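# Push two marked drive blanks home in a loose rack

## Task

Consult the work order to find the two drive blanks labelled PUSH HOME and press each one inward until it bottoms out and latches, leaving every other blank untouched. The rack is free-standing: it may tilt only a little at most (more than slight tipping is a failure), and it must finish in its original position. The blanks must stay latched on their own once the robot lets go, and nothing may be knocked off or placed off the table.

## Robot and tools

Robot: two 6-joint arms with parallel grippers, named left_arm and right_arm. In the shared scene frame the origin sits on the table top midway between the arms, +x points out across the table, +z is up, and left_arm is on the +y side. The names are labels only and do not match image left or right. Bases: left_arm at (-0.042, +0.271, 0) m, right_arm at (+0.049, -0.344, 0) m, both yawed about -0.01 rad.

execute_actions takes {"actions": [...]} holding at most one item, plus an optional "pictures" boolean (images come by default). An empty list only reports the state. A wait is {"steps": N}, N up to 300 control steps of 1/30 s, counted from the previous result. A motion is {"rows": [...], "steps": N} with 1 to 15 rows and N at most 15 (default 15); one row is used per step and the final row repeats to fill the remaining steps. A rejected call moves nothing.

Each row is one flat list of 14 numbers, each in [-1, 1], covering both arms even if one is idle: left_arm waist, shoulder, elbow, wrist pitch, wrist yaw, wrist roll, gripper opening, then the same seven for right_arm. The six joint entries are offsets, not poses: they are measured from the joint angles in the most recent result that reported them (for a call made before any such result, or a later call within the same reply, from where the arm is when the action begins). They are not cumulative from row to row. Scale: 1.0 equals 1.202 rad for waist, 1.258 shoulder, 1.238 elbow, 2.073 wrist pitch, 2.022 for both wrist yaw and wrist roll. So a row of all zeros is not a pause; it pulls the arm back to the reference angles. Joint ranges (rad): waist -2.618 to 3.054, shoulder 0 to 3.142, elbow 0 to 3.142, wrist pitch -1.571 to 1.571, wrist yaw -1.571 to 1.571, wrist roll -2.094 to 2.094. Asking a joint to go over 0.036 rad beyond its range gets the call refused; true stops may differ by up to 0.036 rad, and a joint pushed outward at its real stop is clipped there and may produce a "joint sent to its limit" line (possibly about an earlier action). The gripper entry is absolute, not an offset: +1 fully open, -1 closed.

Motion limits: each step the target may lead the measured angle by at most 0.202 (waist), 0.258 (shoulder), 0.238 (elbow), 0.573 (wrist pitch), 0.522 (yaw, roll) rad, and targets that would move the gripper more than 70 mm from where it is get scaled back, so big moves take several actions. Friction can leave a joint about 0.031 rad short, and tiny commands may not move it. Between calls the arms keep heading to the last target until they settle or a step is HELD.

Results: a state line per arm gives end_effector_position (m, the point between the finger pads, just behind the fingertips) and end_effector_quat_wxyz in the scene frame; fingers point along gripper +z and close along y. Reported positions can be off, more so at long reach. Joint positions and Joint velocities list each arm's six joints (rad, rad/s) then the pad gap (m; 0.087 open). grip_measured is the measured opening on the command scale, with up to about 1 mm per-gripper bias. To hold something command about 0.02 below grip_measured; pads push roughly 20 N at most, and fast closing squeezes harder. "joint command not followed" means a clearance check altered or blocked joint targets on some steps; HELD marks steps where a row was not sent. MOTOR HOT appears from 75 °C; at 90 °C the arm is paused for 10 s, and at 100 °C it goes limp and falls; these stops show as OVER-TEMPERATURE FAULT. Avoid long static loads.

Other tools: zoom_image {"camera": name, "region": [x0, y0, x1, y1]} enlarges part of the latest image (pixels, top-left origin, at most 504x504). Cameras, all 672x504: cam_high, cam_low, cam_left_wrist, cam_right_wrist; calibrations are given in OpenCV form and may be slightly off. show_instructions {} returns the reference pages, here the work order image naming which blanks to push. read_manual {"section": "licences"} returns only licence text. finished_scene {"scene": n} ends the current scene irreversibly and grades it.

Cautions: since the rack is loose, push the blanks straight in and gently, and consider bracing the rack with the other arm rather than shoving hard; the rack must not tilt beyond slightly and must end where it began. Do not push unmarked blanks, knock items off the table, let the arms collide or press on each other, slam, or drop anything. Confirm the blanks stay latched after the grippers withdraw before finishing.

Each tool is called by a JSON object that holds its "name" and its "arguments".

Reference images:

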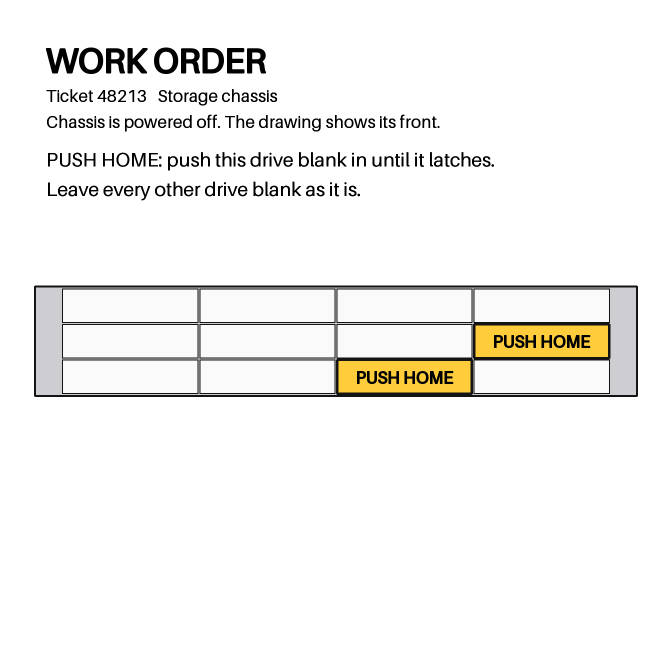

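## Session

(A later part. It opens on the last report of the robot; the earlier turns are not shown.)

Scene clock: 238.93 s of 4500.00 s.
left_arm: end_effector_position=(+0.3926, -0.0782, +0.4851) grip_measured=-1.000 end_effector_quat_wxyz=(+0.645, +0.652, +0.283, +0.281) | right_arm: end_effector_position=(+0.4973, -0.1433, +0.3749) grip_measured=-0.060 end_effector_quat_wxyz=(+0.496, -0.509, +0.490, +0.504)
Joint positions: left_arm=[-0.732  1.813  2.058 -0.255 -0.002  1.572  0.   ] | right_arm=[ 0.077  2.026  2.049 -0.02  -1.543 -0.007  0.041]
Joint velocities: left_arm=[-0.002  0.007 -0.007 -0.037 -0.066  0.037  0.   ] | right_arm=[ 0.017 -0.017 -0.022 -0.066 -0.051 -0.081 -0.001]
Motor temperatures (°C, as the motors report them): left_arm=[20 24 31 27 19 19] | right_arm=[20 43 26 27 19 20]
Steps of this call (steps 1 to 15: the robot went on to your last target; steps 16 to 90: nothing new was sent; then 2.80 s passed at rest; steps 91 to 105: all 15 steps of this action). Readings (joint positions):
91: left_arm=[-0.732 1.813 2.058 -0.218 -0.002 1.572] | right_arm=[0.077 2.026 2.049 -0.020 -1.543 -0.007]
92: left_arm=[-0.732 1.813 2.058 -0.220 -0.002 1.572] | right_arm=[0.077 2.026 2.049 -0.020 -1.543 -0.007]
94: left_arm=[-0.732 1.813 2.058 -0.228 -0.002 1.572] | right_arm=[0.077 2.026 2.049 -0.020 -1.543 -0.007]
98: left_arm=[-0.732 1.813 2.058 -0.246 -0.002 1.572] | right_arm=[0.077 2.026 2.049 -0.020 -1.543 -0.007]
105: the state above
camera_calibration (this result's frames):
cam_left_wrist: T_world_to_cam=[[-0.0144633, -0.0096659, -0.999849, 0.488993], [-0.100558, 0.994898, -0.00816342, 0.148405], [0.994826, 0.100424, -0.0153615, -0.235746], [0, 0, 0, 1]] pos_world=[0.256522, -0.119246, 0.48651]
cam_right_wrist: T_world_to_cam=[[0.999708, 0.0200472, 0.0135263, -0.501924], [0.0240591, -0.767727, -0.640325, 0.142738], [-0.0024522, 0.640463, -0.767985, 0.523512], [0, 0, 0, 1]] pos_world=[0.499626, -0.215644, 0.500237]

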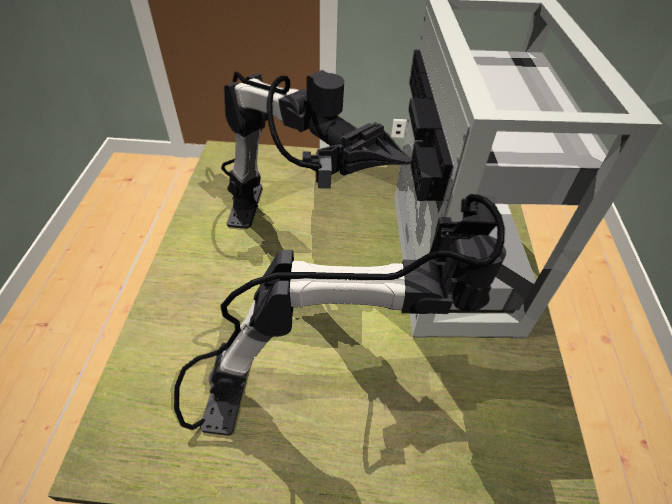

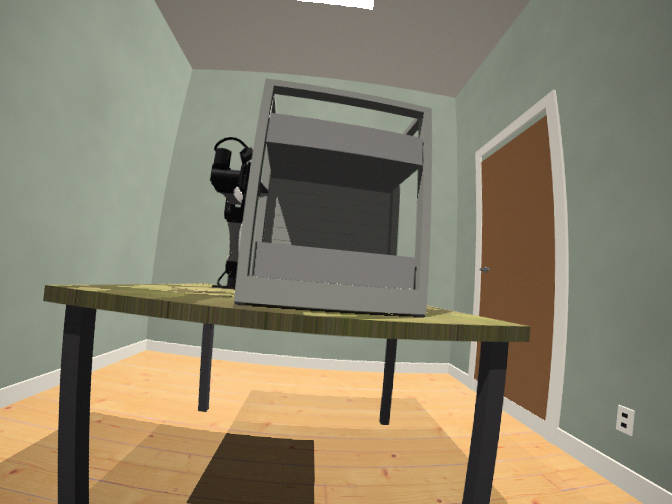

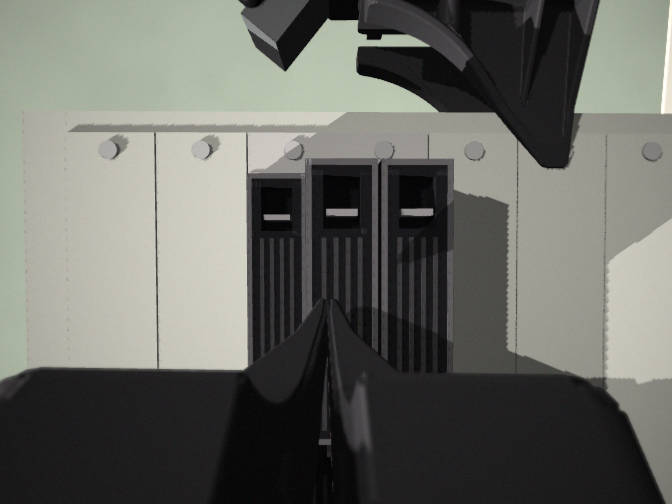

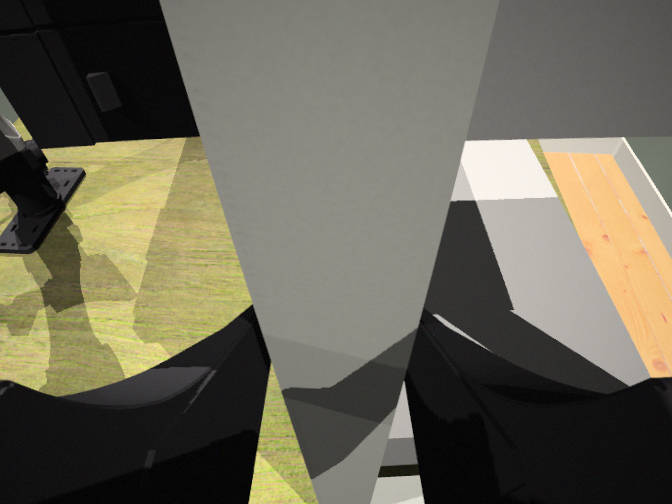

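{"name": "execute_actions", "arguments": {"actions": [{"rows":[[0.006,0.004,0.02,-0.005,0,0,-1,0,0,0,0,0,0,-0.1],[0.008,0.01,0.028,-0.006,0,0,-1,0,0,0,0,0,0,-0.1],[0.01,0.016,0.036,-0.008,0,0,-1,0,0,0,0,0,0,-0.1],[0.012,0.023,0.044,-0.009,0,0,-1,0,0,0,0,0,0,-0.1],[0.014,0.029,0.052,-0.01,0,0,-1,0,0,0,0,0,0,-0.1],[0.016,0.036,0.061,-0.012,0,0,-1,0,0,0,0,0,0,-0.1],[0.018,0.042,0.069,-0.013,0,0,-1,0,0,0,0,0,0,-0.1],[0.02,0.048,0.078,-0.014,0,0,-1,0,0,0,0,0,0,-0.1],[0.022,0.055,0.086,-0.016,0,0,-1,0,0,0,0,0,0,-0.1],[0.024,0.061,0.095,-0.017,0,0,-1,0,0,0,0,0,0,-0.1],[0.026,0.068,0.104,-0.018,0,0,-1,0,0,0,0,0,0,-0.1],[0.028,0.074,0.113,-0.02,0,0,-1,0,0,0,0,0,0,-0.1],[0.03,0.08,0.122,-0.021,0,0,-1,0,0,0,0,0,0,-0.1],[0.033,0.087,0.131,-0.022,0,0,-1,0,0,0,0,0,0,-0.1],[0.035,0.093,0.139,-0.024,0,0,-1,0,0,0,0,0,0,-0.1]],"steps":15}], "pictures": false}}

{"name": "execute_actions", "arguments": {"actions": [{"steps":12}]}}

Scene clock: 252.20 s of 4500.00 s.
left_arm: end_effector_position=(+0.4070, -0.0800, +0.4912) grip_measured=-1.000 end_effector_quat_wxyz=(+0.643, +0.650, +0.288, +0.286) | right_arm: end_effector_position=(+0.4973, -0.1433, +0.3749) grip_measured=-0.060 end_effector_quat_wxyz=(+0.496, -0.509, +0.490, +0.504)
Joint positions: left_arm=[-0.716  1.888  2.187 -0.308 -0.001  1.572  0.   ] | right_arm=[ 0.077  2.026  2.049 -0.02  -1.543 -0.007  0.041]
Joint velocities: left_arm=[ 0.061  0.183  0.315 -0.11  -0.007  0.007  0.   ] | right_arm=[-0.022 -0.002 -0.002 -0.037  0.022  0.022  0.   ]
Motor temperatures (°C, as the motors report them): left_arm=[20 25 31 27 19 19] | right_arm=[20 43 26 28 19 20]
Steps of this call (steps 1 to 15: the robot went on to your last target; steps 16 to 90: nothing new was sent; then 9.77 s passed at rest; steps 91 to 105: all 15 steps of this action). Readings (joint positions):
91: left_arm=[-0.732 1.813 2.058 -0.257 -0.002 1.572] | right_arm=[0.077 2.026 2.049 -0.020 -1.543 -0.007]
92: left_arm=[-0.732 1.813 2.058 -0.257 -0.002 1.572] | right_arm=[0.077 2.026 2.049 -0.020 -1.543 -0.007]
94: left_arm=[-0.732 1.819 2.069 -0.261 -0.002 1.572] | right_arm=[0.077 2.026 2.049 -0.020 -1.543 -0.007]
98: left_arm=[-0.725 1.846 2.111 -0.264 -0.002 1.572] | right_arm=[0.077 2.026 2.049 -0.020 -1.543 -0.007]
105: the state above

Scene clock: 252.60 s of 4500.00 s.
left_arm: end_effector_position=(+0.4108, -0.0797, +0.4910) grip_measured=-1.000 end_effector_quat_wxyz=(+0.642, +0.649, +0.289, +0.287) | right_arm: end_effector_position=(+0.4973, -0.1433, +0.3749) grip_measured=-0.060 end_effector_quat_wxyz=(+0.496, -0.509, +0.490, +0.504)
Joint positions: left_arm=[-0.711  1.902  2.205 -0.314 -0.001  1.572  0.   ] | right_arm=[ 0.077  2.026  2.049 -0.02  -1.543 -0.007  0.041]
Joint velocities: left_arm=[-0.012 -0.012  0.007  0.081 -0.007  0.007  0.   ] | right_arm=[-0.022  0.012 -0.022 -0.022  0.066  0.037 -0.   ]
Motor temperatures (°C, as the motors report them): left_arm=[20 25 31 27 19 19] | right_arm=[20 43 26 28 19 20]
Steps of this call (steps 1 to 12: the robot went on to your last target). Readings (joint positions):
1: left_arm=[-0.715 1.894 2.195 -0.312 -0.001 1.572] | right_arm=[0.077 2.026 2.049 -0.020 -1.543 -0.007]
2: left_arm=[-0.713 1.898 2.200 -0.313 -0.001 1.572] | right_arm=[0.077 2.026 2.049 -0.020 -1.543 -0.007]
4: left_arm=[-0.711 1.902 2.204 -0.313 -0.001 1.572] | right_arm=[0.077 2.026 2.049 -0.020 -1.543 -0.007]
8: left_arm=[-0.711 1.902 2.205 -0.314 -0.001 1.572] | right_arm=[0.077 2.026 2.049 -0.020 -1.543 -0.007]
12: the state above
camera_calibration (this result's frames):
cam_left_wrist: T_world_to_cam=[[-0.0151352, -0.00918379, -0.999843, 0.49545], [-0.119521, 0.992805, -0.00730988, 0.158995], [0.992716, 0.119392, -0.0161239, -0.250875], [0, 0, 0, 1]] pos_world=[0.27555, -0.123348, 0.49249]
cam_right_wrist: T_world_to_cam=[[0.999708, 0.0200472, 0.0135263, -0.501924], [0.0240591, -0.767727, -0.640325, 0.142738], [-0.0024522, 0.640463, -0.767985, 0.523512], [0, 0, 0, 1]] pos_world=[0.499626, -0.215644, 0.500237]

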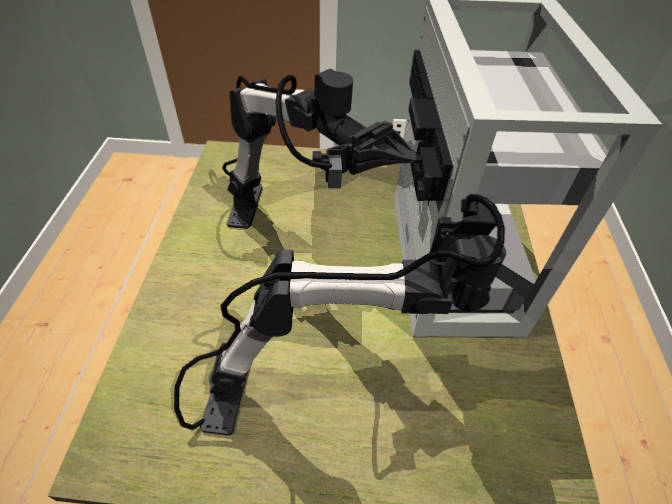

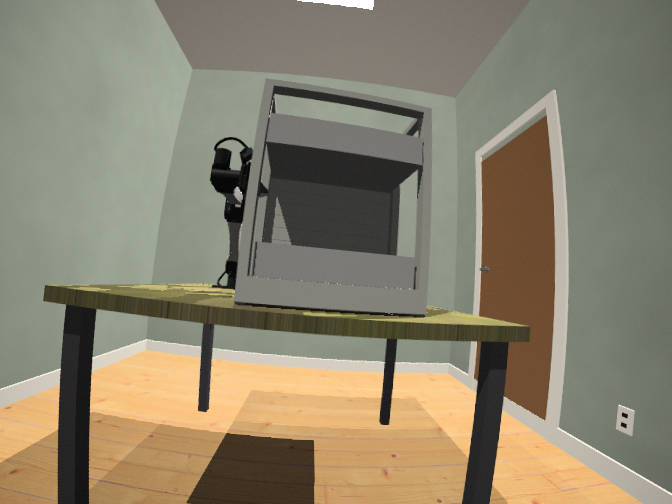

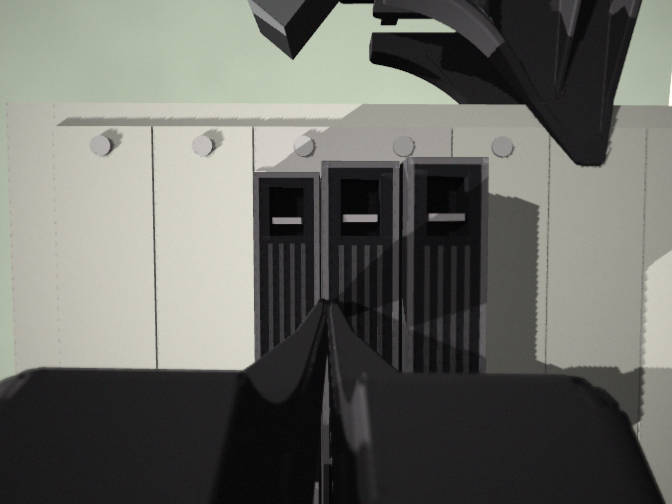

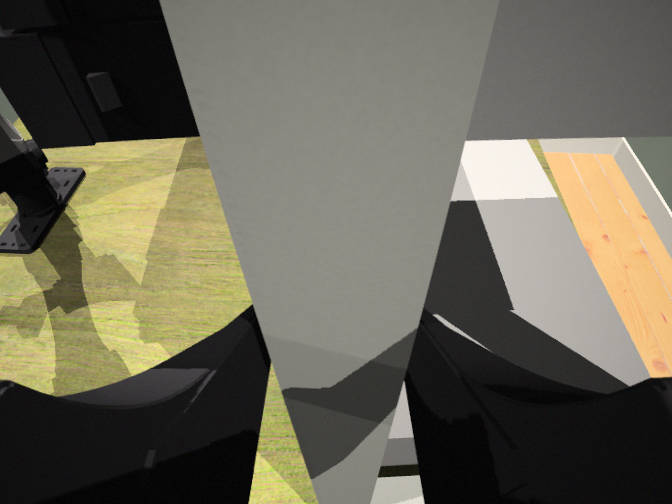

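{"name": "execute_actions", "arguments": {"actions": [{"rows":[[0.012,0.018,0.005,0,0,0,-1,0,0,0,0,0,0,-0.1],[0.014,0.023,0.008,0,0,0,-1,0,0,0,0,0,0,-0.1],[0.016,0.028,0.011,0,0,0,-1,0,0,0,0,0,0,-0.1],[0.018,0.032,0.015,0,0,0,-1,0,0,0,0,0,0,-0.1],[0.019,0.036,0.019,0,0,0,-1,0,0,0,0,0,0,-0.1],[0.021,0.04,0.024,0,0,0,-1,0,0,0,0,0,0,-0.1],[0.022,0.043,0.029,0,0,0,-1,0,0,0,0,0,0,-0.1],[0.024,0.047,0.034,0,0,0,-1,0,0,0,0,0,0,-0.1],[0.025,0.05,0.039,0,0,0,-1,0,0,0,0,0,0,-0.1],[0.027,0.054,0.044,0,0,0,-1,0,0,0,0,0,0,-0.1],[0.028,0.058,0.049,0,0,0,-1,0,0,0,0,0,0,-0.1],[0.03,0.061,0.054,0,0,0,-1,0,0,0,0,0,0,-0.1],[0.031,0.065,0.059,0,0,0,-1,0,0,0,0,0,0,-0.1],[0.033,0.068,0.064,0,0,0,-1,0,0,0,0,0,0,-0.1],[0.034,0.072,0.068,0,0,0,-1,0,0,0,0,0,0,-0.1]],"steps":15}], "pictures": false}}

{"name": "execute_actions", "arguments": {"actions": [{"steps":12}]}}

Scene clock: 264.30 s of 4500.00 s.
left_arm: end_effector_position=(+0.4245, -0.0790, +0.4906) grip_measured=-1.000 end_effector_quat_wxyz=(+0.642, +0.644, +0.294, +0.294) | right_arm: end_effector_position=(+0.4973, -0.1433, +0.3749) grip_measured=-0.060 end_effector_quat_wxyz=(+0.496, -0.509, +0.490, +0.504)
Joint positions: left_arm=[-0.695  1.949  2.262 -0.316 -0.001  1.572  0.   ] | right_arm=[ 0.077  2.026  2.049 -0.02  -1.543 -0.007  0.041]
Joint velocities: left_arm=[0.046 0.134 0.173 0.022 0.051 0.007 0.   ] | right_arm=[-0.002 -0.012  0.012  0.007  0.051  0.081 -0.001]
Motor temperatures (°C, as the motors report them): left_arm=[20 25 32 28 19 19] | right_arm=[20 44 27 28 19 20]
Steps of this call (steps 1 to 30: the robot went on to your last target; steps 31 to 90: nothing new was sent; then 8.20 s passed at rest; steps 91 to 105: all 15 steps of this action). Readings (joint positions):
91: left_arm=[-0.711 1.902 2.205 -0.315 -0.001 1.572] | right_arm=[0.077 2.026 2.049 -0.020 -1.543 -0.007]
92: left_arm=[-0.711 1.902 2.205 -0.315 -0.001 1.572] | right_arm=[0.077 2.026 2.049 -0.020 -1.543 -0.007]
94: left_arm=[-0.711 1.903 2.205 -0.315 -0.001 1.572] | right_arm=[0.077 2.026 2.049 -0.020 -1.543 -0.007]
98: left_arm=[-0.707 1.914 2.220 -0.316 -0.001 1.572] | right_arm=[0.077 2.026 2.049 -0.020 -1.543 -0.007]
105: the state above

Scene clock: 264.70 s of 4500.00 s.
left_arm: end_effector_position=(+0.4267, -0.0788, +0.4907) grip_measured=-1.000 end_effector_quat_wxyz=(+0.642, +0.643, +0.294, +0.295) | right_arm: end_effector_position=(+0.4973, -0.1433, +0.3749) grip_measured=-0.060 end_effector_quat_wxyz=(+0.496, -0.509, +0.490, +0.504)
Joint positions: left_arm=[-0.692  1.957  2.272 -0.316 -0.001  1.572  0.   ] | right_arm=[ 0.077  2.026  2.049 -0.02  -1.543 -0.007  0.041]
Joint velocities: left_arm=[-0.002 -0.027 -0.007 -0.081  0.007  0.007  0.   ] | right_arm=[-0.012  0.017  0.002 -0.022  0.007 -0.022 -0.001]
Motor temperatures (°C, as the motors report them): left_arm=[20 25 32 28 19 19] | right_arm=[20 44 27 28 19 20]
Steps of this call (steps 1 to 12: the robot went on to your last target). Readings (joint positions):
1: left_arm=[-0.693 1.953 2.267 -0.316 -0.001 1.572] | right_arm=[0.077 2.026 2.049 -0.020 -1.543 -0.007]
2: left_arm=[-0.692 1.955 2.270 -0.316 -0.001 1.572] | right_arm=[0.077 2.026 2.049 -0.020 -1.543 -0.007]
4: left_arm=[-0.692 1.957 2.272 -0.316 -0.001 1.572] | right_arm=[0.077 2.026 2.049 -0.020 -1.543 -0.007]
8: left_arm=[-0.692 1.957 2.272 -0.316 -0.001 1.572] | right_arm=[0.077 2.026 2.049 -0.020 -1.543 -0.007]
12: the state above
camera_calibration (this result's frames):
cam_left_wrist: T_world_to_cam=[[-0.00774195, -0.0157049, -0.999847, 0.491785], [-0.138356, 0.990277, -0.0144833, 0.171331], [0.990352, 0.138223, -0.00983955, -0.267313], [0, 0, 0, 1]] pos_world=[0.292246, -0.124992, 0.49156]
cam_right_wrist: T_world_to_cam=[[0.999708, 0.0200472, 0.0135263, -0.501924], [0.0240591, -0.767727, -0.640325, 0.142738], [-0.0024522, 0.640463, -0.767985, 0.523512], [0, 0, 0, 1]] pos_world=[0.499626, -0.215644, 0.500237]

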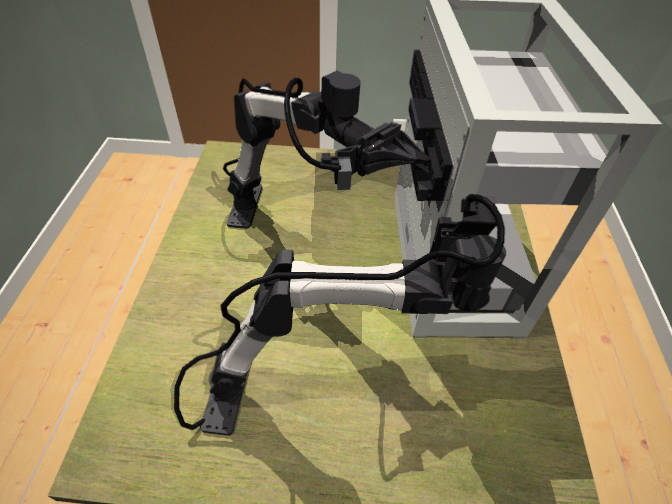

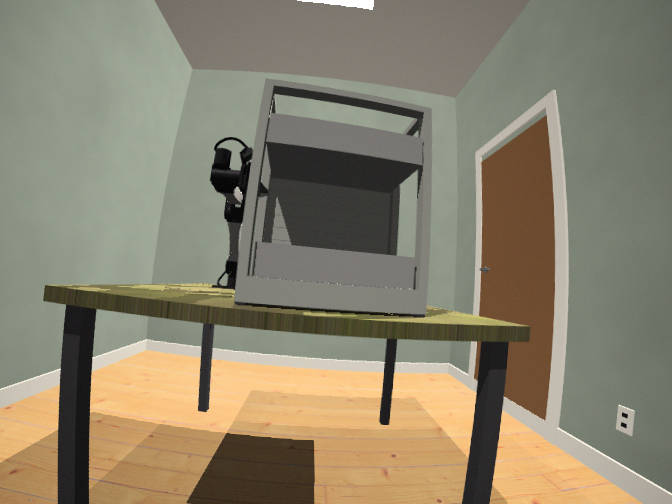

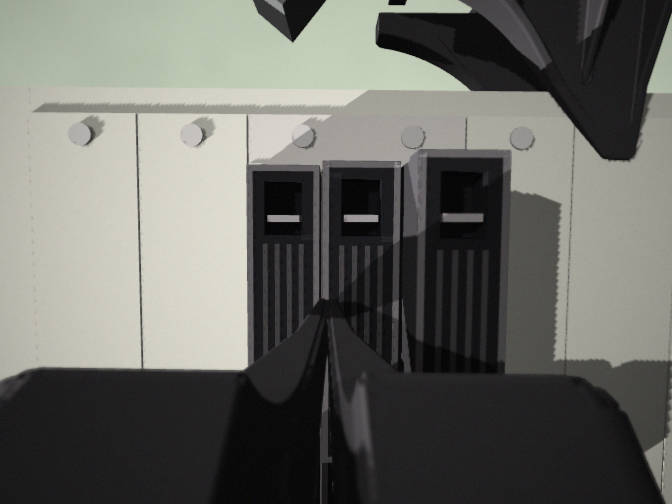

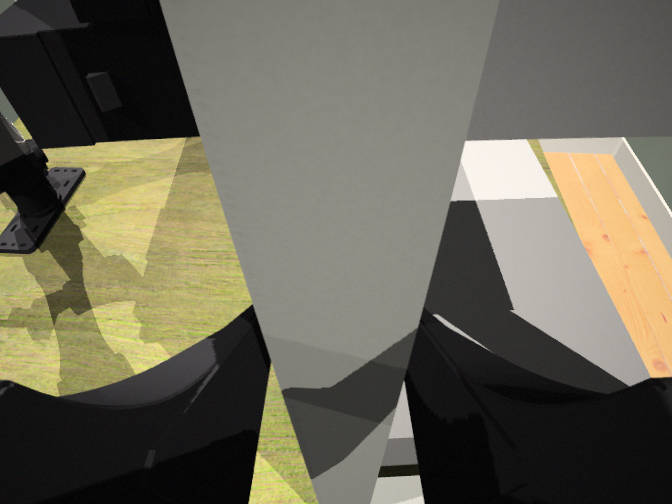

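{"name": "execute_actions", "arguments": {"actions": [{"rows":[[0.008,0.015,0.008,0,0,0,-1,0,0,0,0,0,0,-0.1],[0,0.005,0.002,0,0,0,-1,0,0,0,0,0,0,-0.1],[-0.005,0,0,-0.005,0,0,-1,0,0,0,0,0,0,-0.1],[-0.01,-0.005,0,-0.01,0,0,-1,0,0,0,0,0,0,-0.1],[-0.012,-0.008,0,-0.015,0,0,-1,0,0,0,0,0,0,-0.1],[-0.012,-0.008,0,-0.019,0,0,-1,0,0,0,0,0,0,-0.1]],"steps":15}]}}

Scene clock: 271.13 s of 4500.00 s.
left_arm: end_effector_position=(+0.4249, -0.0805, +0.4847) grip_measured=-1.000 end_effector_quat_wxyz=(+0.635, +0.652, +0.297, +0.290) | right_arm: end_effector_position=(+0.4973, -0.1433, +0.3749) grip_measured=-0.060 end_effector_quat_wxyz=(+0.496, -0.509, +0.490, +0.504)
Joint positions: left_arm=[-0.696  1.956  2.272 -0.342 -0.001  1.572  0.   ] | right_arm=[ 0.077  2.026  2.049 -0.02  -1.543 -0.007  0.041]
Joint velocities: left_arm=[ 0.002 -0.017  0.012  0.007  0.037 -0.007  0.   ] | right_arm=[-0.002  0.007  0.007 -0.037 -0.007  0.051 -0.001]
Motor temperatures (°C, as the motors report them): left_arm=[20 25 32 28 19 19] | right_arm=[20 44 27 28 19 20]
Steps of this call (steps 1 to 15: the robot went on to your last target; steps 16 to 90: nothing new was sent; then 2.93 s passed at rest; steps 91 to 105: all 15 steps of this action). Readings (joint positions):
91: left_arm=[-0.692 1.957 2.272 -0.316 -0.001 1.572] | right_arm=[0.077 2.026 2.049 -0.020 -1.543 -0.007]
92: left_arm=[-0.692 1.957 2.272 -0.316 -0.001 1.572] | right_arm=[0.077 2.026 2.049 -0.020 -1.543 -0.007]
94: left_arm=[-0.693 1.956 2.272 -0.316 -0.001 1.572] | right_arm=[0.077 2.026 2.049 -0.020 -1.543 -0.007]
98: left_arm=[-0.696 1.956 2.272 -0.331 -0.001 1.572] | right_arm=[0.077 2.026 2.049 -0.020 -1.543 -0.007]
105: the state above
camera_calibration (this result's frames):
cam_left_wrist: T_world_to_cam=[[-0.0267931, 0.000856474, -0.999641, 0.495032], [-0.134295, 0.990931, 0.00444849, 0.161854], [0.990579, 0.134366, -0.0264351, -0.257763], [0, 0, 0, 1]] pos_world=[0.290334, -0.126176, 0.48732]
cam_right_wrist: T_world_to_cam=[[0.999708, 0.0200472, 0.0135263, -0.501924], [0.0240591, -0.767727, -0.640325, 0.142738], [-0.0024522, 0.640463, -0.767985, 0.523512], [0, 0, 0, 1]] pos_world=[0.499626, -0.215644, 0.500237]

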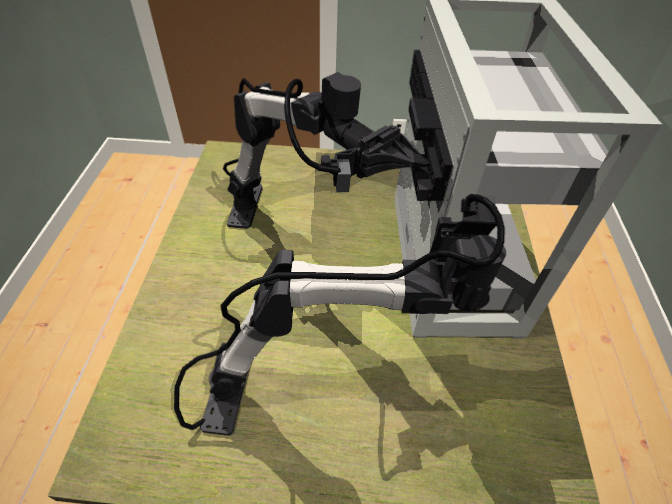

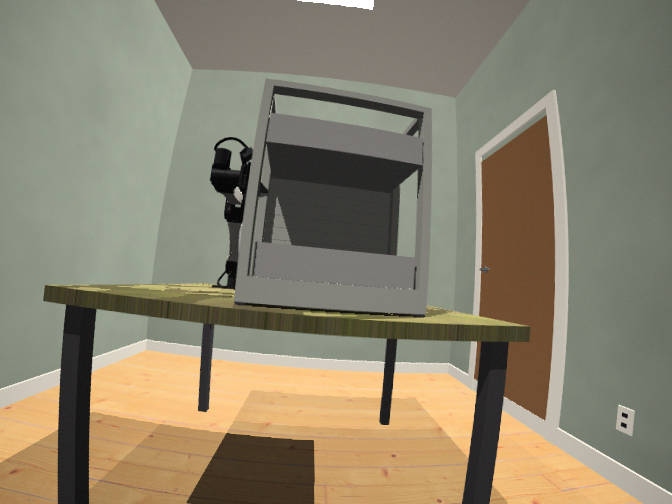

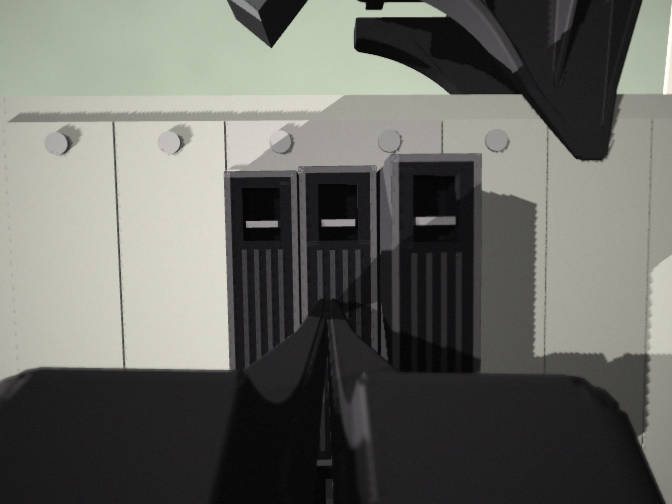

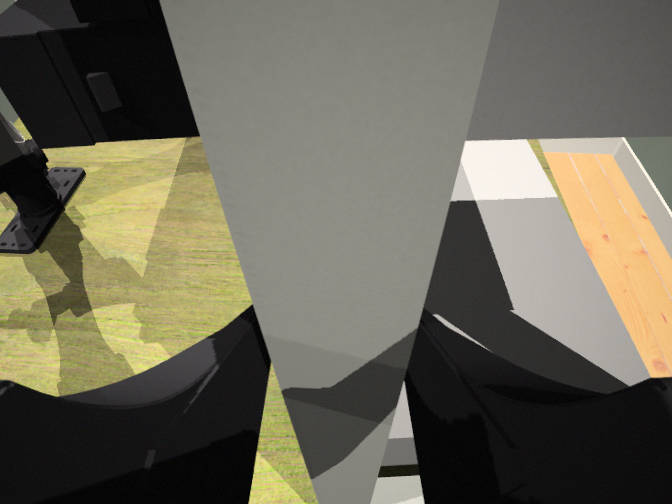

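{"name": "execute_actions", "arguments": {"actions": [{"rows":[[0.008,0.012,0.008,0,0,0,-1,0,0,0,0,0,0,-0.1],[0.014,0.022,0.014,0,0,0,-1,0,0,0,0,0,0,-0.1],[0.02,0.03,0.02,0,0,0,-1,0,0,0,0,0,0,-0.1],[0.022,0.034,0.025,0,0,0,-1,0,0,0,0,0,0,-0.1],[0.024,0.038,0.03,0,0,0,-1,0,0,0,0,0,0,-0.1],[0.026,0.042,0.034,0,0,0,-1,0,0,0,0,0,0,-0.1],[0.028,0.046,0.038,0,0,0,-1,0,0,0,0,0,0,-0.1],[0.03,0.05,0.042,0,0,0,-1,0,0,0,0,0,0,-0.1],[0.033,0.055,0.046,0,0,0,-1,0,0,0,0,0,0,-0.1],[0.036,0.06,0.05,0,0,0,-1,0,0,0,0,0,0,-0.1],[0.039,0.065,0.053,0,0,0,-1,0,0,0,0,0,0,-0.1],[0.043,0.07,0.056,0,0,0,-1,0,0,0,0,0,0,-0.1],[0.047,0.075,0.058,0,0,0,-1,0,0,0,0,0,0,-0.1],[0.051,0.08,0.06,0,0,0,-1,0,0,0,0,0,0,-0.1],[0.055,0.085,0.062,0,0,0,-1,0,0,0,0,0,0,-0.1]],"steps":15}], "pictures": false}}

{"name": "execute_actions", "arguments": {"actions": [{"steps":12}]}}

Scene clock: 283.50 s of 4500.00 s.
left_arm: end_effector_position=(+0.4391, -0.0794, +0.4819) grip_measured=-1.000 end_effector_quat_wxyz=(+0.634, +0.651, +0.298, +0.292) | right_arm: end_effector_position=(+0.4973, -0.1433, +0.3749) grip_measured=-0.060 end_effector_quat_wxyz=(+0.496, -0.509, +0.490, +0.504)
Joint positions: left_arm=[-0.674  2.005  2.33  -0.352  0.015  1.573  0.   ] | right_arm=[ 0.077  2.026  2.049 -0.02  -1.543 -0.007  0.041]
Joint velocities: left_arm=[ 0.022  0.081  0.056 -0.037  0.051 -0.095  0.   ] | right_arm=[-0.002  0.007  0.007  0.022  0.007  0.095  0.   ]
Motor temperatures (°C, as the motors report them): left_arm=[20 27 32 28 19 19] | right_arm=[20 44 27 28 19 20]
Steps of this call (steps 1 to 15: the robot went on to your last target; steps 16 to 90: nothing new was sent; then 8.87 s passed at rest; steps 91 to 105: all 15 steps of this action). Readings (joint positions):
91: left_arm=[-0.696 1.956 2.272 -0.344 -0.001 1.572] | right_arm=[0.077 2.026 2.049 -0.020 -1.543 -0.007]
92: left_arm=[-0.695 1.958 2.272 -0.344 -0.001 1.572] | right_arm=[0.077 2.026 2.049 -0.020 -1.543 -0.007]
94: left_arm=[-0.693 1.963 2.275 -0.343 0.000 1.573] | right_arm=[0.077 2.026 2.049 -0.020 -1.543 -0.007]
98: left_arm=[-0.688 1.977 2.294 -0.347 0.001 1.573] | right_arm=[0.077 2.026 2.049 -0.020 -1.543 -0.007]
105: the state above

Scene clock: 283.90 s of 4500.00 s.
left_arm: end_effector_position=(+0.4393, -0.0794, +0.4817) grip_measured=-1.000 end_effector_quat_wxyz=(+0.634, +0.653, +0.297, +0.289) | right_arm: end_effector_position=(+0.4973, -0.1433, +0.3749) grip_measured=-0.060 end_effector_quat_wxyz=(+0.496, -0.509, +0.490, +0.504)
Joint positions: left_arm=[-0.671  2.006  2.335 -0.358  0.024  1.573  0.   ] | right_arm=[ 0.077  2.026  2.049 -0.02  -1.543 -0.007  0.041]
Joint velocities: left_arm=[ 0.007 -0.007  0.007 -0.022 -0.037  0.051  0.   ] | right_arm=[ 0.017  0.012  0.002 -0.022 -0.095  0.081  0.   ]
Motor temperatures (°C, as the motors report them): left_arm=[20 27 32 28 19 19] | right_arm=[20 45 27 28 19 20]
Steps of this call (steps 1 to 12: the robot went on to your last target). Readings (joint positions):
1: left_arm=[-0.674 2.006 2.333 -0.353 0.017 1.573] | right_arm=[0.077 2.026 2.049 -0.020 -1.543 -0.007]
2: left_arm=[-0.673 2.006 2.334 -0.356 0.018 1.573] | right_arm=[0.077 2.026 2.049 -0.020 -1.543 -0.007]
4: left_arm=[-0.672 2.006 2.335 -0.358 0.021 1.573] | right_arm=[0.077 2.026 2.049 -0.020 -1.543 -0.007]
8: left_arm=[-0.672 2.006 2.335 -0.358 0.024 1.573] | right_arm=[0.077 2.026 2.049 -0.020 -1.543 -0.007]
12: the state above
camera_calibration (this result's frames):
cam_left_wrist: T_world_to_cam=[[-0.0287793, 0.00263709, -0.999582, 0.493409], [-0.133895, 0.990974, 0.00646939, 0.161549], [0.990578, 0.134025, -0.0281665, -0.271436], [0, 0, 0, 1]] pos_world=[0.304708, -0.125013, 0.484513]
cam_right_wrist: T_world_to_cam=[[0.999708, 0.0200472, 0.0135263, -0.501924], [0.0240591, -0.767727, -0.640325, 0.142738], [-0.0024522, 0.640463, -0.767985, 0.523512], [0, 0, 0, 1]] pos_world=[0.499626, -0.215644, 0.500237]

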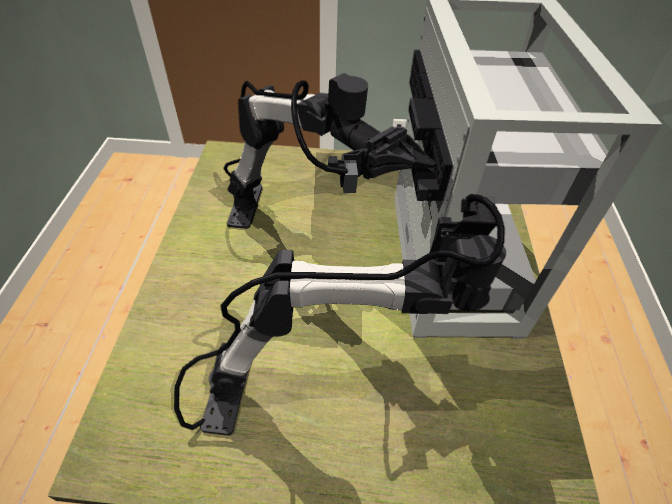

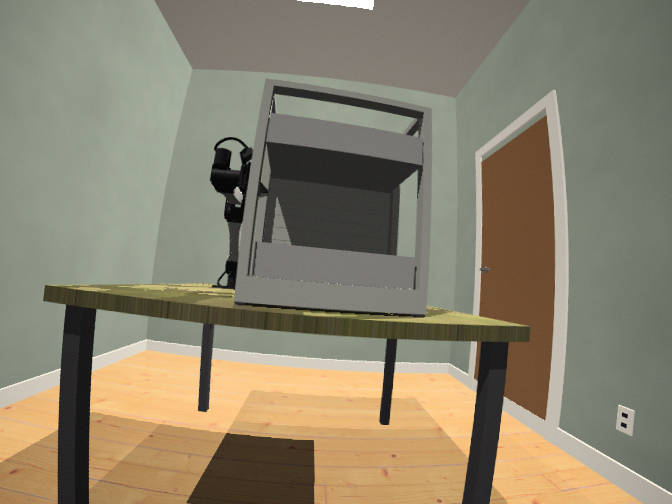

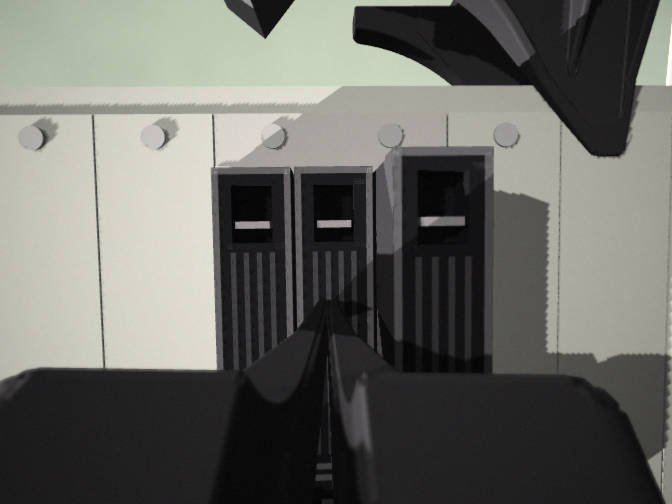

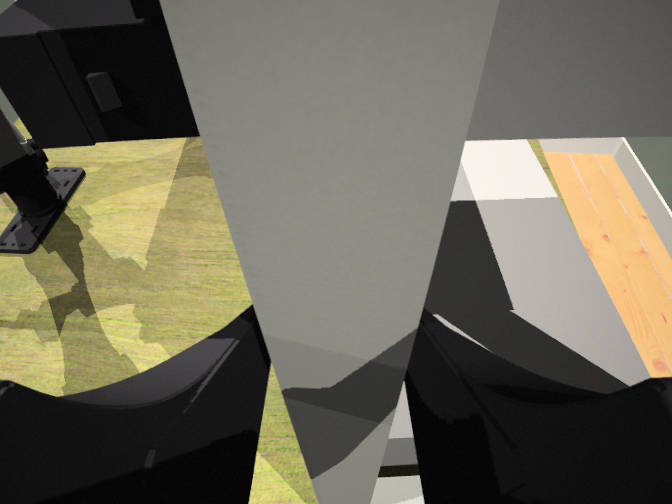

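{"name": "execute_actions", "arguments": {"actions": [{"rows":[[0.035,0.045,0.012,0.007,-0.012,0,-1,0,0,0,0,0,0,-0.1],[0.038,0.048,0.014,0.008,-0.013,0,-1,0,0,0,0,0,0,-0.1],[0.041,0.051,0.016,0.009,-0.015,0,-1,0,0,0,0,0,0,-0.1],[0.044,0.054,0.018,0.01,-0.016,0,-1,0,0,0,0,0,0,-0.1],[0.047,0.057,0.02,0.011,-0.018,0,-1,0,0,0,0,0,0,-0.1],[0.05,0.06,0.022,0.012,-0.019,0,-1,0,0,0,0,0,0,-0.1],[0.053,0.063,0.024,0.013,-0.021,0,-1,0,0,0,0,0,0,-0.1],[0.056,0.066,0.026,0.014,-0.022,0,-1,0,0,0,0,0,0,-0.1],[0.059,0.069,0.028,0.015,-0.024,0,-1,0,0,0,0,0,0,-0.1],[0.062,0.072,0.03,0.016,-0.025,0,-1,0,0,0,0,0,0,-0.1],[0.065,0.075,0.032,0.017,-0.027,0,-1,0,0,0,0,0,0,-0.1],[0.068,0.078,0.034,0.018,-0.028,0,-1,0,0,0,0,0,0,-0.1]],"steps":15}]}}

{"name": "zoom_image", "arguments": {"camera": "cam_left_wrist", "region": [200, 130, 500, 370]}}

Scene clock: 294.53 s of 4500.00 s.
left_arm: end_effector_position=(+0.4410, -0.0786, +0.4812) grip_measured=-1.000 end_effector_quat_wxyz=(+0.632, +0.657, +0.297, +0.284) | right_arm: end_effector_position=(+0.4973, -0.1433, +0.3749) grip_measured=-0.060 end_effector_quat_wxyz=(+0.496, -0.509, +0.490, +0.504)
Joint positions: left_arm=[-0.664  2.021  2.37  -0.39   0.041  1.57   0.   ] | right_arm=[ 0.077  2.026  2.049 -0.02  -1.543 -0.007  0.041]
Joint velocities: left_arm=[ 0.017 -0.012  0.022 -0.007 -0.007 -0.037  0.   ] | right_arm=[-0.032  0.012 -0.007  0.051 -0.007  0.007 -0.001]
Motor temperatures (°C, as the motors report them): left_arm=[20 26 32 29 19 19] | right_arm=[20 45 27 28 19 20]
Steps of this call (steps 1 to 30: the robot went on to your last target; steps 31 to 90: nothing new was sent; then 7.13 s passed at rest; steps 91 to 105: all 15 steps of this action). Readings (joint positions):
91: left_arm=[-0.671 2.006 2.335 -0.359 0.025 1.573] | right_arm=[0.077 2.026 2.049 -0.020 -1.543 -0.007]
92: left_arm=[-0.671 2.006 2.335 -0.359 0.025 1.573] | right_arm=[0.077 2.026 2.049 -0.020 -1.543 -0.007]
94: left_arm=[-0.670 2.008 2.340 -0.361 0.027 1.573] | right_arm=[0.077 2.026 2.049 -0.020 -1.543 -0.007]
98: left_arm=[-0.667 2.014 2.353 -0.374 0.031 1.573] | right_arm=[0.077 2.026 2.049 -0.020 -1.543 -0.007]
105: the state above
camera_calibration (this result's frames):
cam_left_wrist: T_world_to_cam=[[-0.0402348, 0.00770014, -0.999161, 0.498222], [-0.125579, 0.992002, 0.0127019, 0.154434], [0.991267, 0.125984, -0.0389461, -0.269031], [0, 0, 0, 1]] pos_world=[0.306121, -0.123142, 0.485365]
cam_right_wrist: T_world_to_cam=[[0.999708, 0.0200472, 0.0135263, -0.501924], [0.0240591, -0.767727, -0.640325, 0.142738], [-0.0024522, 0.640463, -0.767985, 0.523512], [0, 0, 0, 1]] pos_world=[0.499626, -0.215644, 0.500237]

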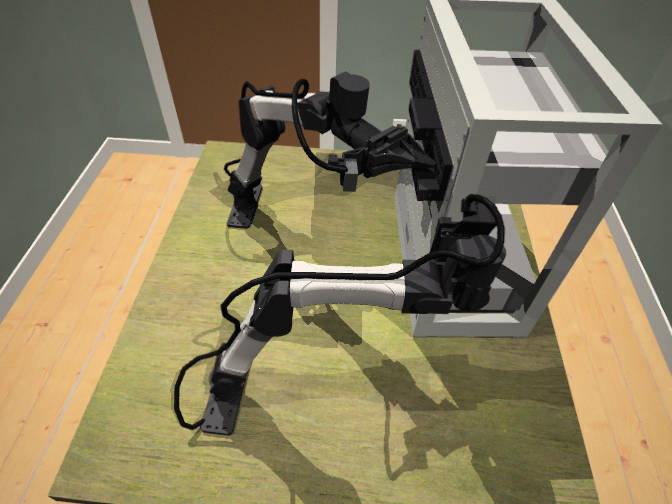

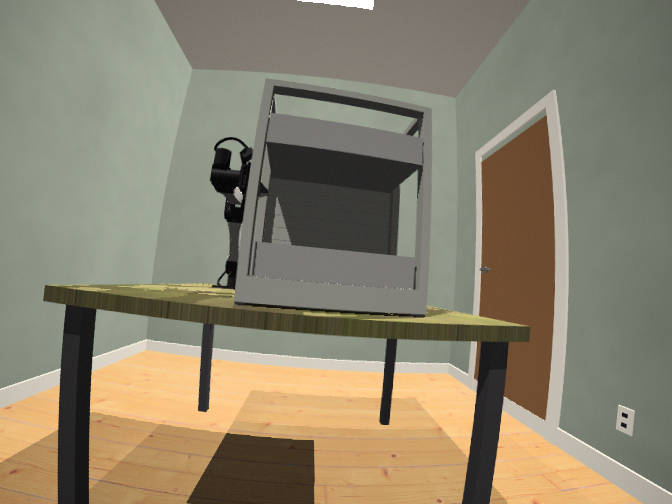

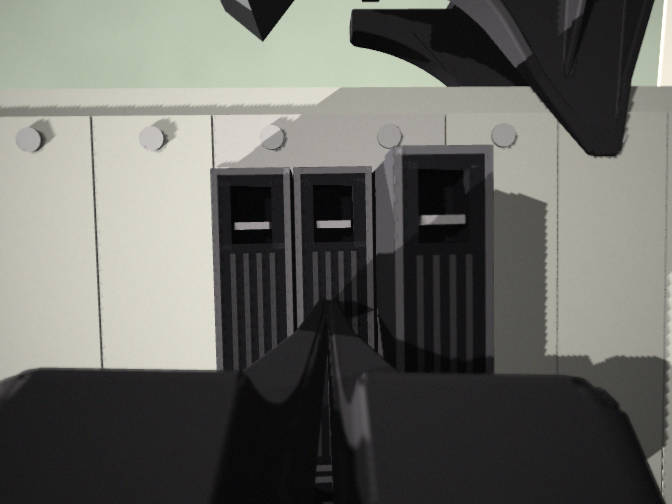

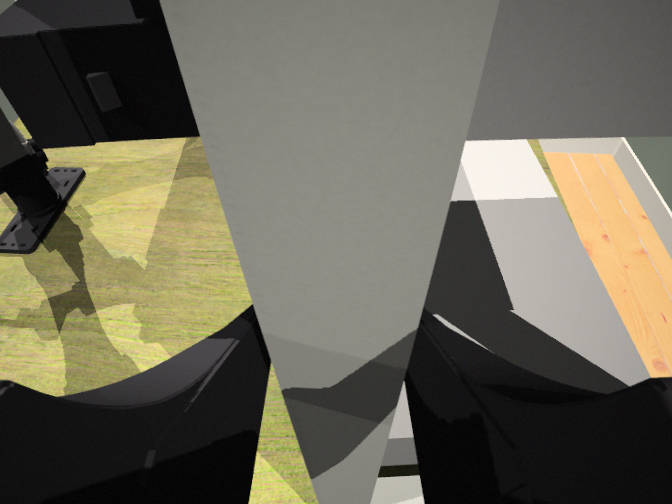

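Region (200, 130, 500, 370) of cam_left_wrist's 672x504 image, scaled by 1.680, with more detail than that image has; it fills the top 403 rows of this view, and the rest is white.

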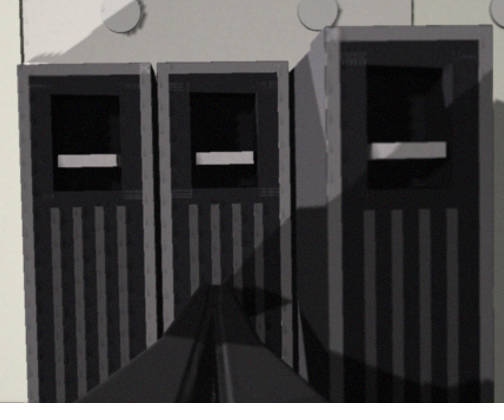

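{"name": "execute_actions", "arguments": {"actions": [{"rows":[[0.045,0.05,0.02,0.015,-0.02,0,-1,0,0,0,0,0,0,-0.1],[0.03,0.03,0.012,0.015,-0.018,0,-1,0,0,0,0,0,0,-0.1],[0.015,0.012,0.004,0.015,-0.016,0,-1,0,0,0,0,0,0,-0.08],[0.002,-0.004,-0.005,0.017,-0.016,0,-1,0,0,0,0,0,0,-0.04],[-0.006,-0.018,-0.022,0.02,-0.016,0,-1,0,0,0,0,0,0,0.02],[-0.012,-0.032,-0.042,0.024,-0.016,0,-1,0,0,0,0,0,0,0.1],[-0.018,-0.047,-0.063,0.028,-0.016,0,-1,0,0,0,0,0,0,0.2],[-0.024,-0.062,-0.085,0.033,-0.016,0,-1,0,0,0,0,0,0,0.3],[-0.03,-0.078,-0.107,0.038,-0.016,0,-1,0,0,0,0,0,0,0.4],[-0.036,-0.094,-0.13,0.043,-0.016,0,-1,0,0,0,0,0,0,0.5],[-0.042,-0.11,-0.153,0.048,-0.016,0,-1,0,0,0,0,0,0,0.6],[-0.048,-0.127,-0.177,0.053,-0.016,0,-1,0,0,0,0,0,0,0.7],[-0.054,-0.145,-0.2,0.058,-0.016,0,-1,0,0,0,0,0,0,0.8],[-0.06,-0.165,-0.225,0.063,-0.016,0,-1,0,0,0,0,0,0,0.8],[-0.066,-0.185,-0.25,0.068,-0.016,0,-1,0,0,0,0,0,0,0.8]],"steps":15}], "pictures": false}}

{"name": "execute_actions", "arguments": {"actions": [{"steps":15}]}}

{"name": "zoom_image", "arguments": {"camera": "cam_high", "region": [390, 100, 480, 220]}}

Scene clock: 310.47 s of 4500.00 s.
left_arm: end_effector_position=(+0.4007, -0.0815, +0.4759) grip_measured=-1.000 end_effector_quat_wxyz=(+0.632, +0.667, +0.288, +0.271) | right_arm: end_effector_position=(+0.4973, -0.1433, +0.3749) grip_measured=+0.796 end_effector_quat_wxyz=(+0.496, -0.509, +0.490, +0.504)
Joint positions: left_arm=[-0.719  1.856  2.125 -0.323  0.019  1.569  0.   ] | right_arm=[ 0.077  2.026  2.049 -0.02  -1.543 -0.007  0.079]
Joint velocities: left_arm=[-0.261 -0.701 -0.886  0.3   -0.037  0.007  0.   ] | right_arm=[-0.002  0.007 -0.012  0.007 -0.007 -0.007  0.006]
Motor temperatures (°C, as the motors report them): left_arm=[21 25 32 32 19 19] | right_arm=[20 45 27 28 19 20]
Steps of this call (steps 1 to 15: the robot went on to your last target; steps 16 to 90: nothing new was sent; then 12.43 s passed at rest; steps 91 to 105: all 15 steps of this action). Readings (joint positions):
91: left_arm=[-0.663 2.021 2.375 -0.397 0.047 1.570] | right_arm=[0.077 2.026 2.049 -0.020 -1.543 -0.007]
92: left_arm=[-0.663 2.021 2.377 -0.400 0.050 1.569] | right_arm=[0.077 2.026 2.049 -0.020 -1.543 -0.007]
94: left_arm=[-0.665 2.017 2.377 -0.401 0.049 1.569] | right_arm=[0.077 2.026 2.049 -0.020 -1.543 -0.007]
98: left_arm=[-0.672 1.990 2.325 -0.378 0.032 1.569] | right_arm=[0.077 2.026 2.049 -0.020 -1.543 -0.007]
105: the state above

Scene clock: 310.97 s of 4500.00 s.
left_arm: end_effector_position=(+0.3807, -0.0779, +0.5023) grip_measured=-1.000 end_effector_quat_wxyz=(+0.657, +0.647, +0.272, +0.275) | right_arm: end_effector_position=(+0.4973, -0.1433, +0.3749) grip_measured=+0.800 end_effector_quat_wxyz=(+0.496, -0.509, +0.490, +0.504)
Joint positions: left_arm=[-0.74   1.796  2.086 -0.275  0.018  1.569  0.   ] | right_arm=[ 0.077  2.026  2.049 -0.02  -1.543 -0.007  0.079]
Joint velocities: left_arm=[-0.002 -0.017 -0.007 -0.051 -0.022  0.007  0.   ] | right_arm=[-0.022 -0.022 -0.002 -0.022  0.007  0.051 -0.001]
Motor temperatures (°C, as the motors report them): left_arm=[21 25 32 31 19 19] | right_arm=[20 45 27 28 19 20]
Steps of this call (steps 1 to 15: the robot went on to your last target). Readings (joint positions):
1: left_arm=[-0.727 1.836 2.101 -0.318 0.019 1.569] | right_arm=[0.077 2.026 2.049 -0.020 -1.543 -0.007]
2: left_arm=[-0.734 1.821 2.090 -0.314 0.019 1.569] | right_arm=[0.077 2.026 2.049 -0.020 -1.543 -0.007]
4: left_arm=[-0.739 1.805 2.086 -0.300 0.019 1.569] | right_arm=[0.077 2.026 2.049 -0.020 -1.543 -0.007]
8: left_arm=[-0.740 1.796 2.086 -0.277 0.018 1.569] | right_arm=[0.077 2.026 2.049 -0.020 -1.543 -0.007]
15: the state above
camera_calibration (this result's frames):
cam_left_wrist: T_world_to_cam=[[0.000979879, -0.0291814, -0.999574, 0.498488], [-0.0725118, 0.996941, -0.0291756, 0.147054], [0.997367, 0.0725094, -0.00113911, -0.233983], [0, 0, 0, 1]] pos_world=[0.243542, -0.115092, 0.502299]
cam_right_wrist: T_world_to_cam=[[0.999708, 0.0200472, 0.0135263, -0.501924], [0.0240591, -0.767727, -0.640325, 0.142738], [-0.0024522, 0.640463, -0.767985, 0.523512], [0, 0, 0, 1]] pos_world=[0.499626, -0.215644, 0.500237]

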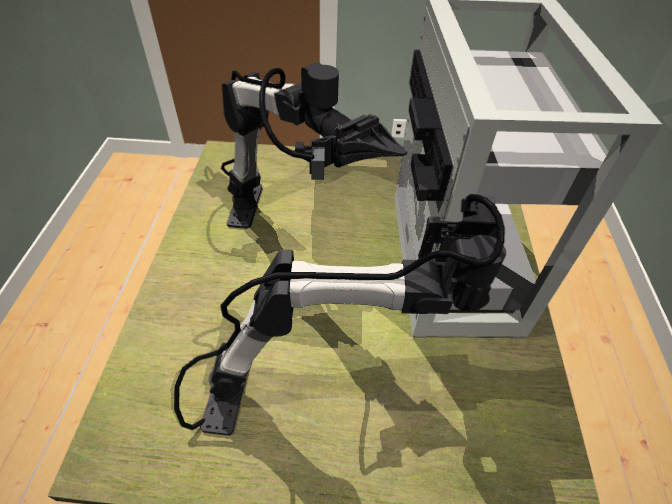

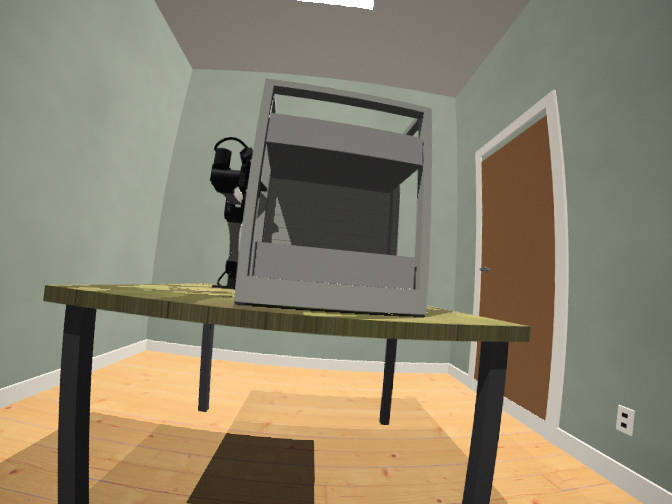

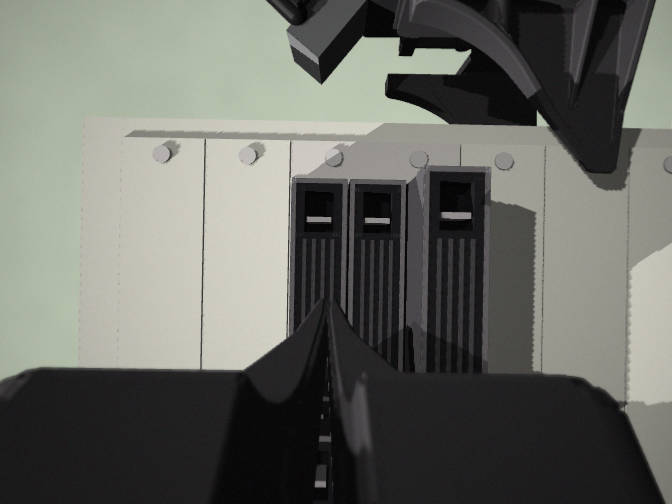

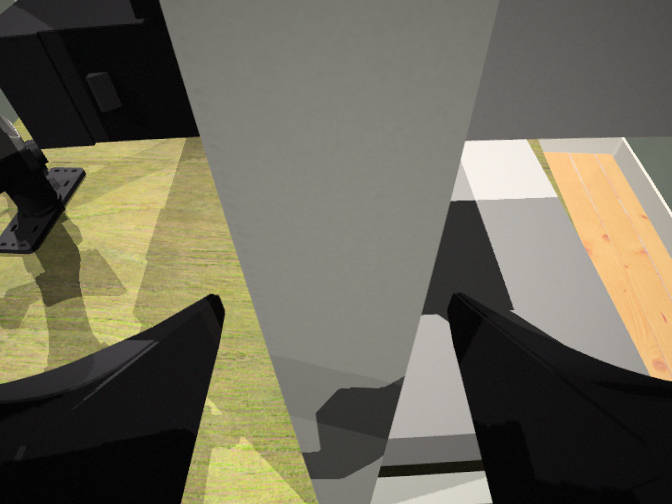

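Region (390, 100, 480, 220) of cam_high's 672x504 image, scaled by 4.200, with more detail than that image has; it fills the left 378 columns of this view, and the rest is white.

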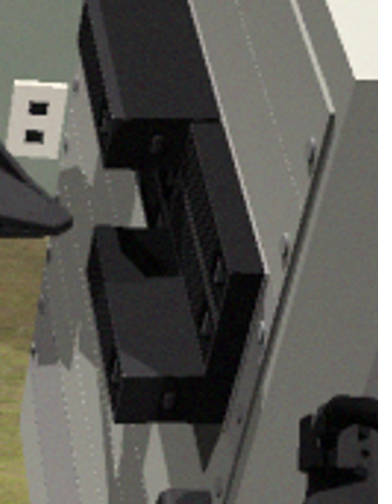

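Flush, and row 3 is unchanged.

{"name": "finished_scene", "arguments": {"scene": 1}}

The scene is finished: the task was done.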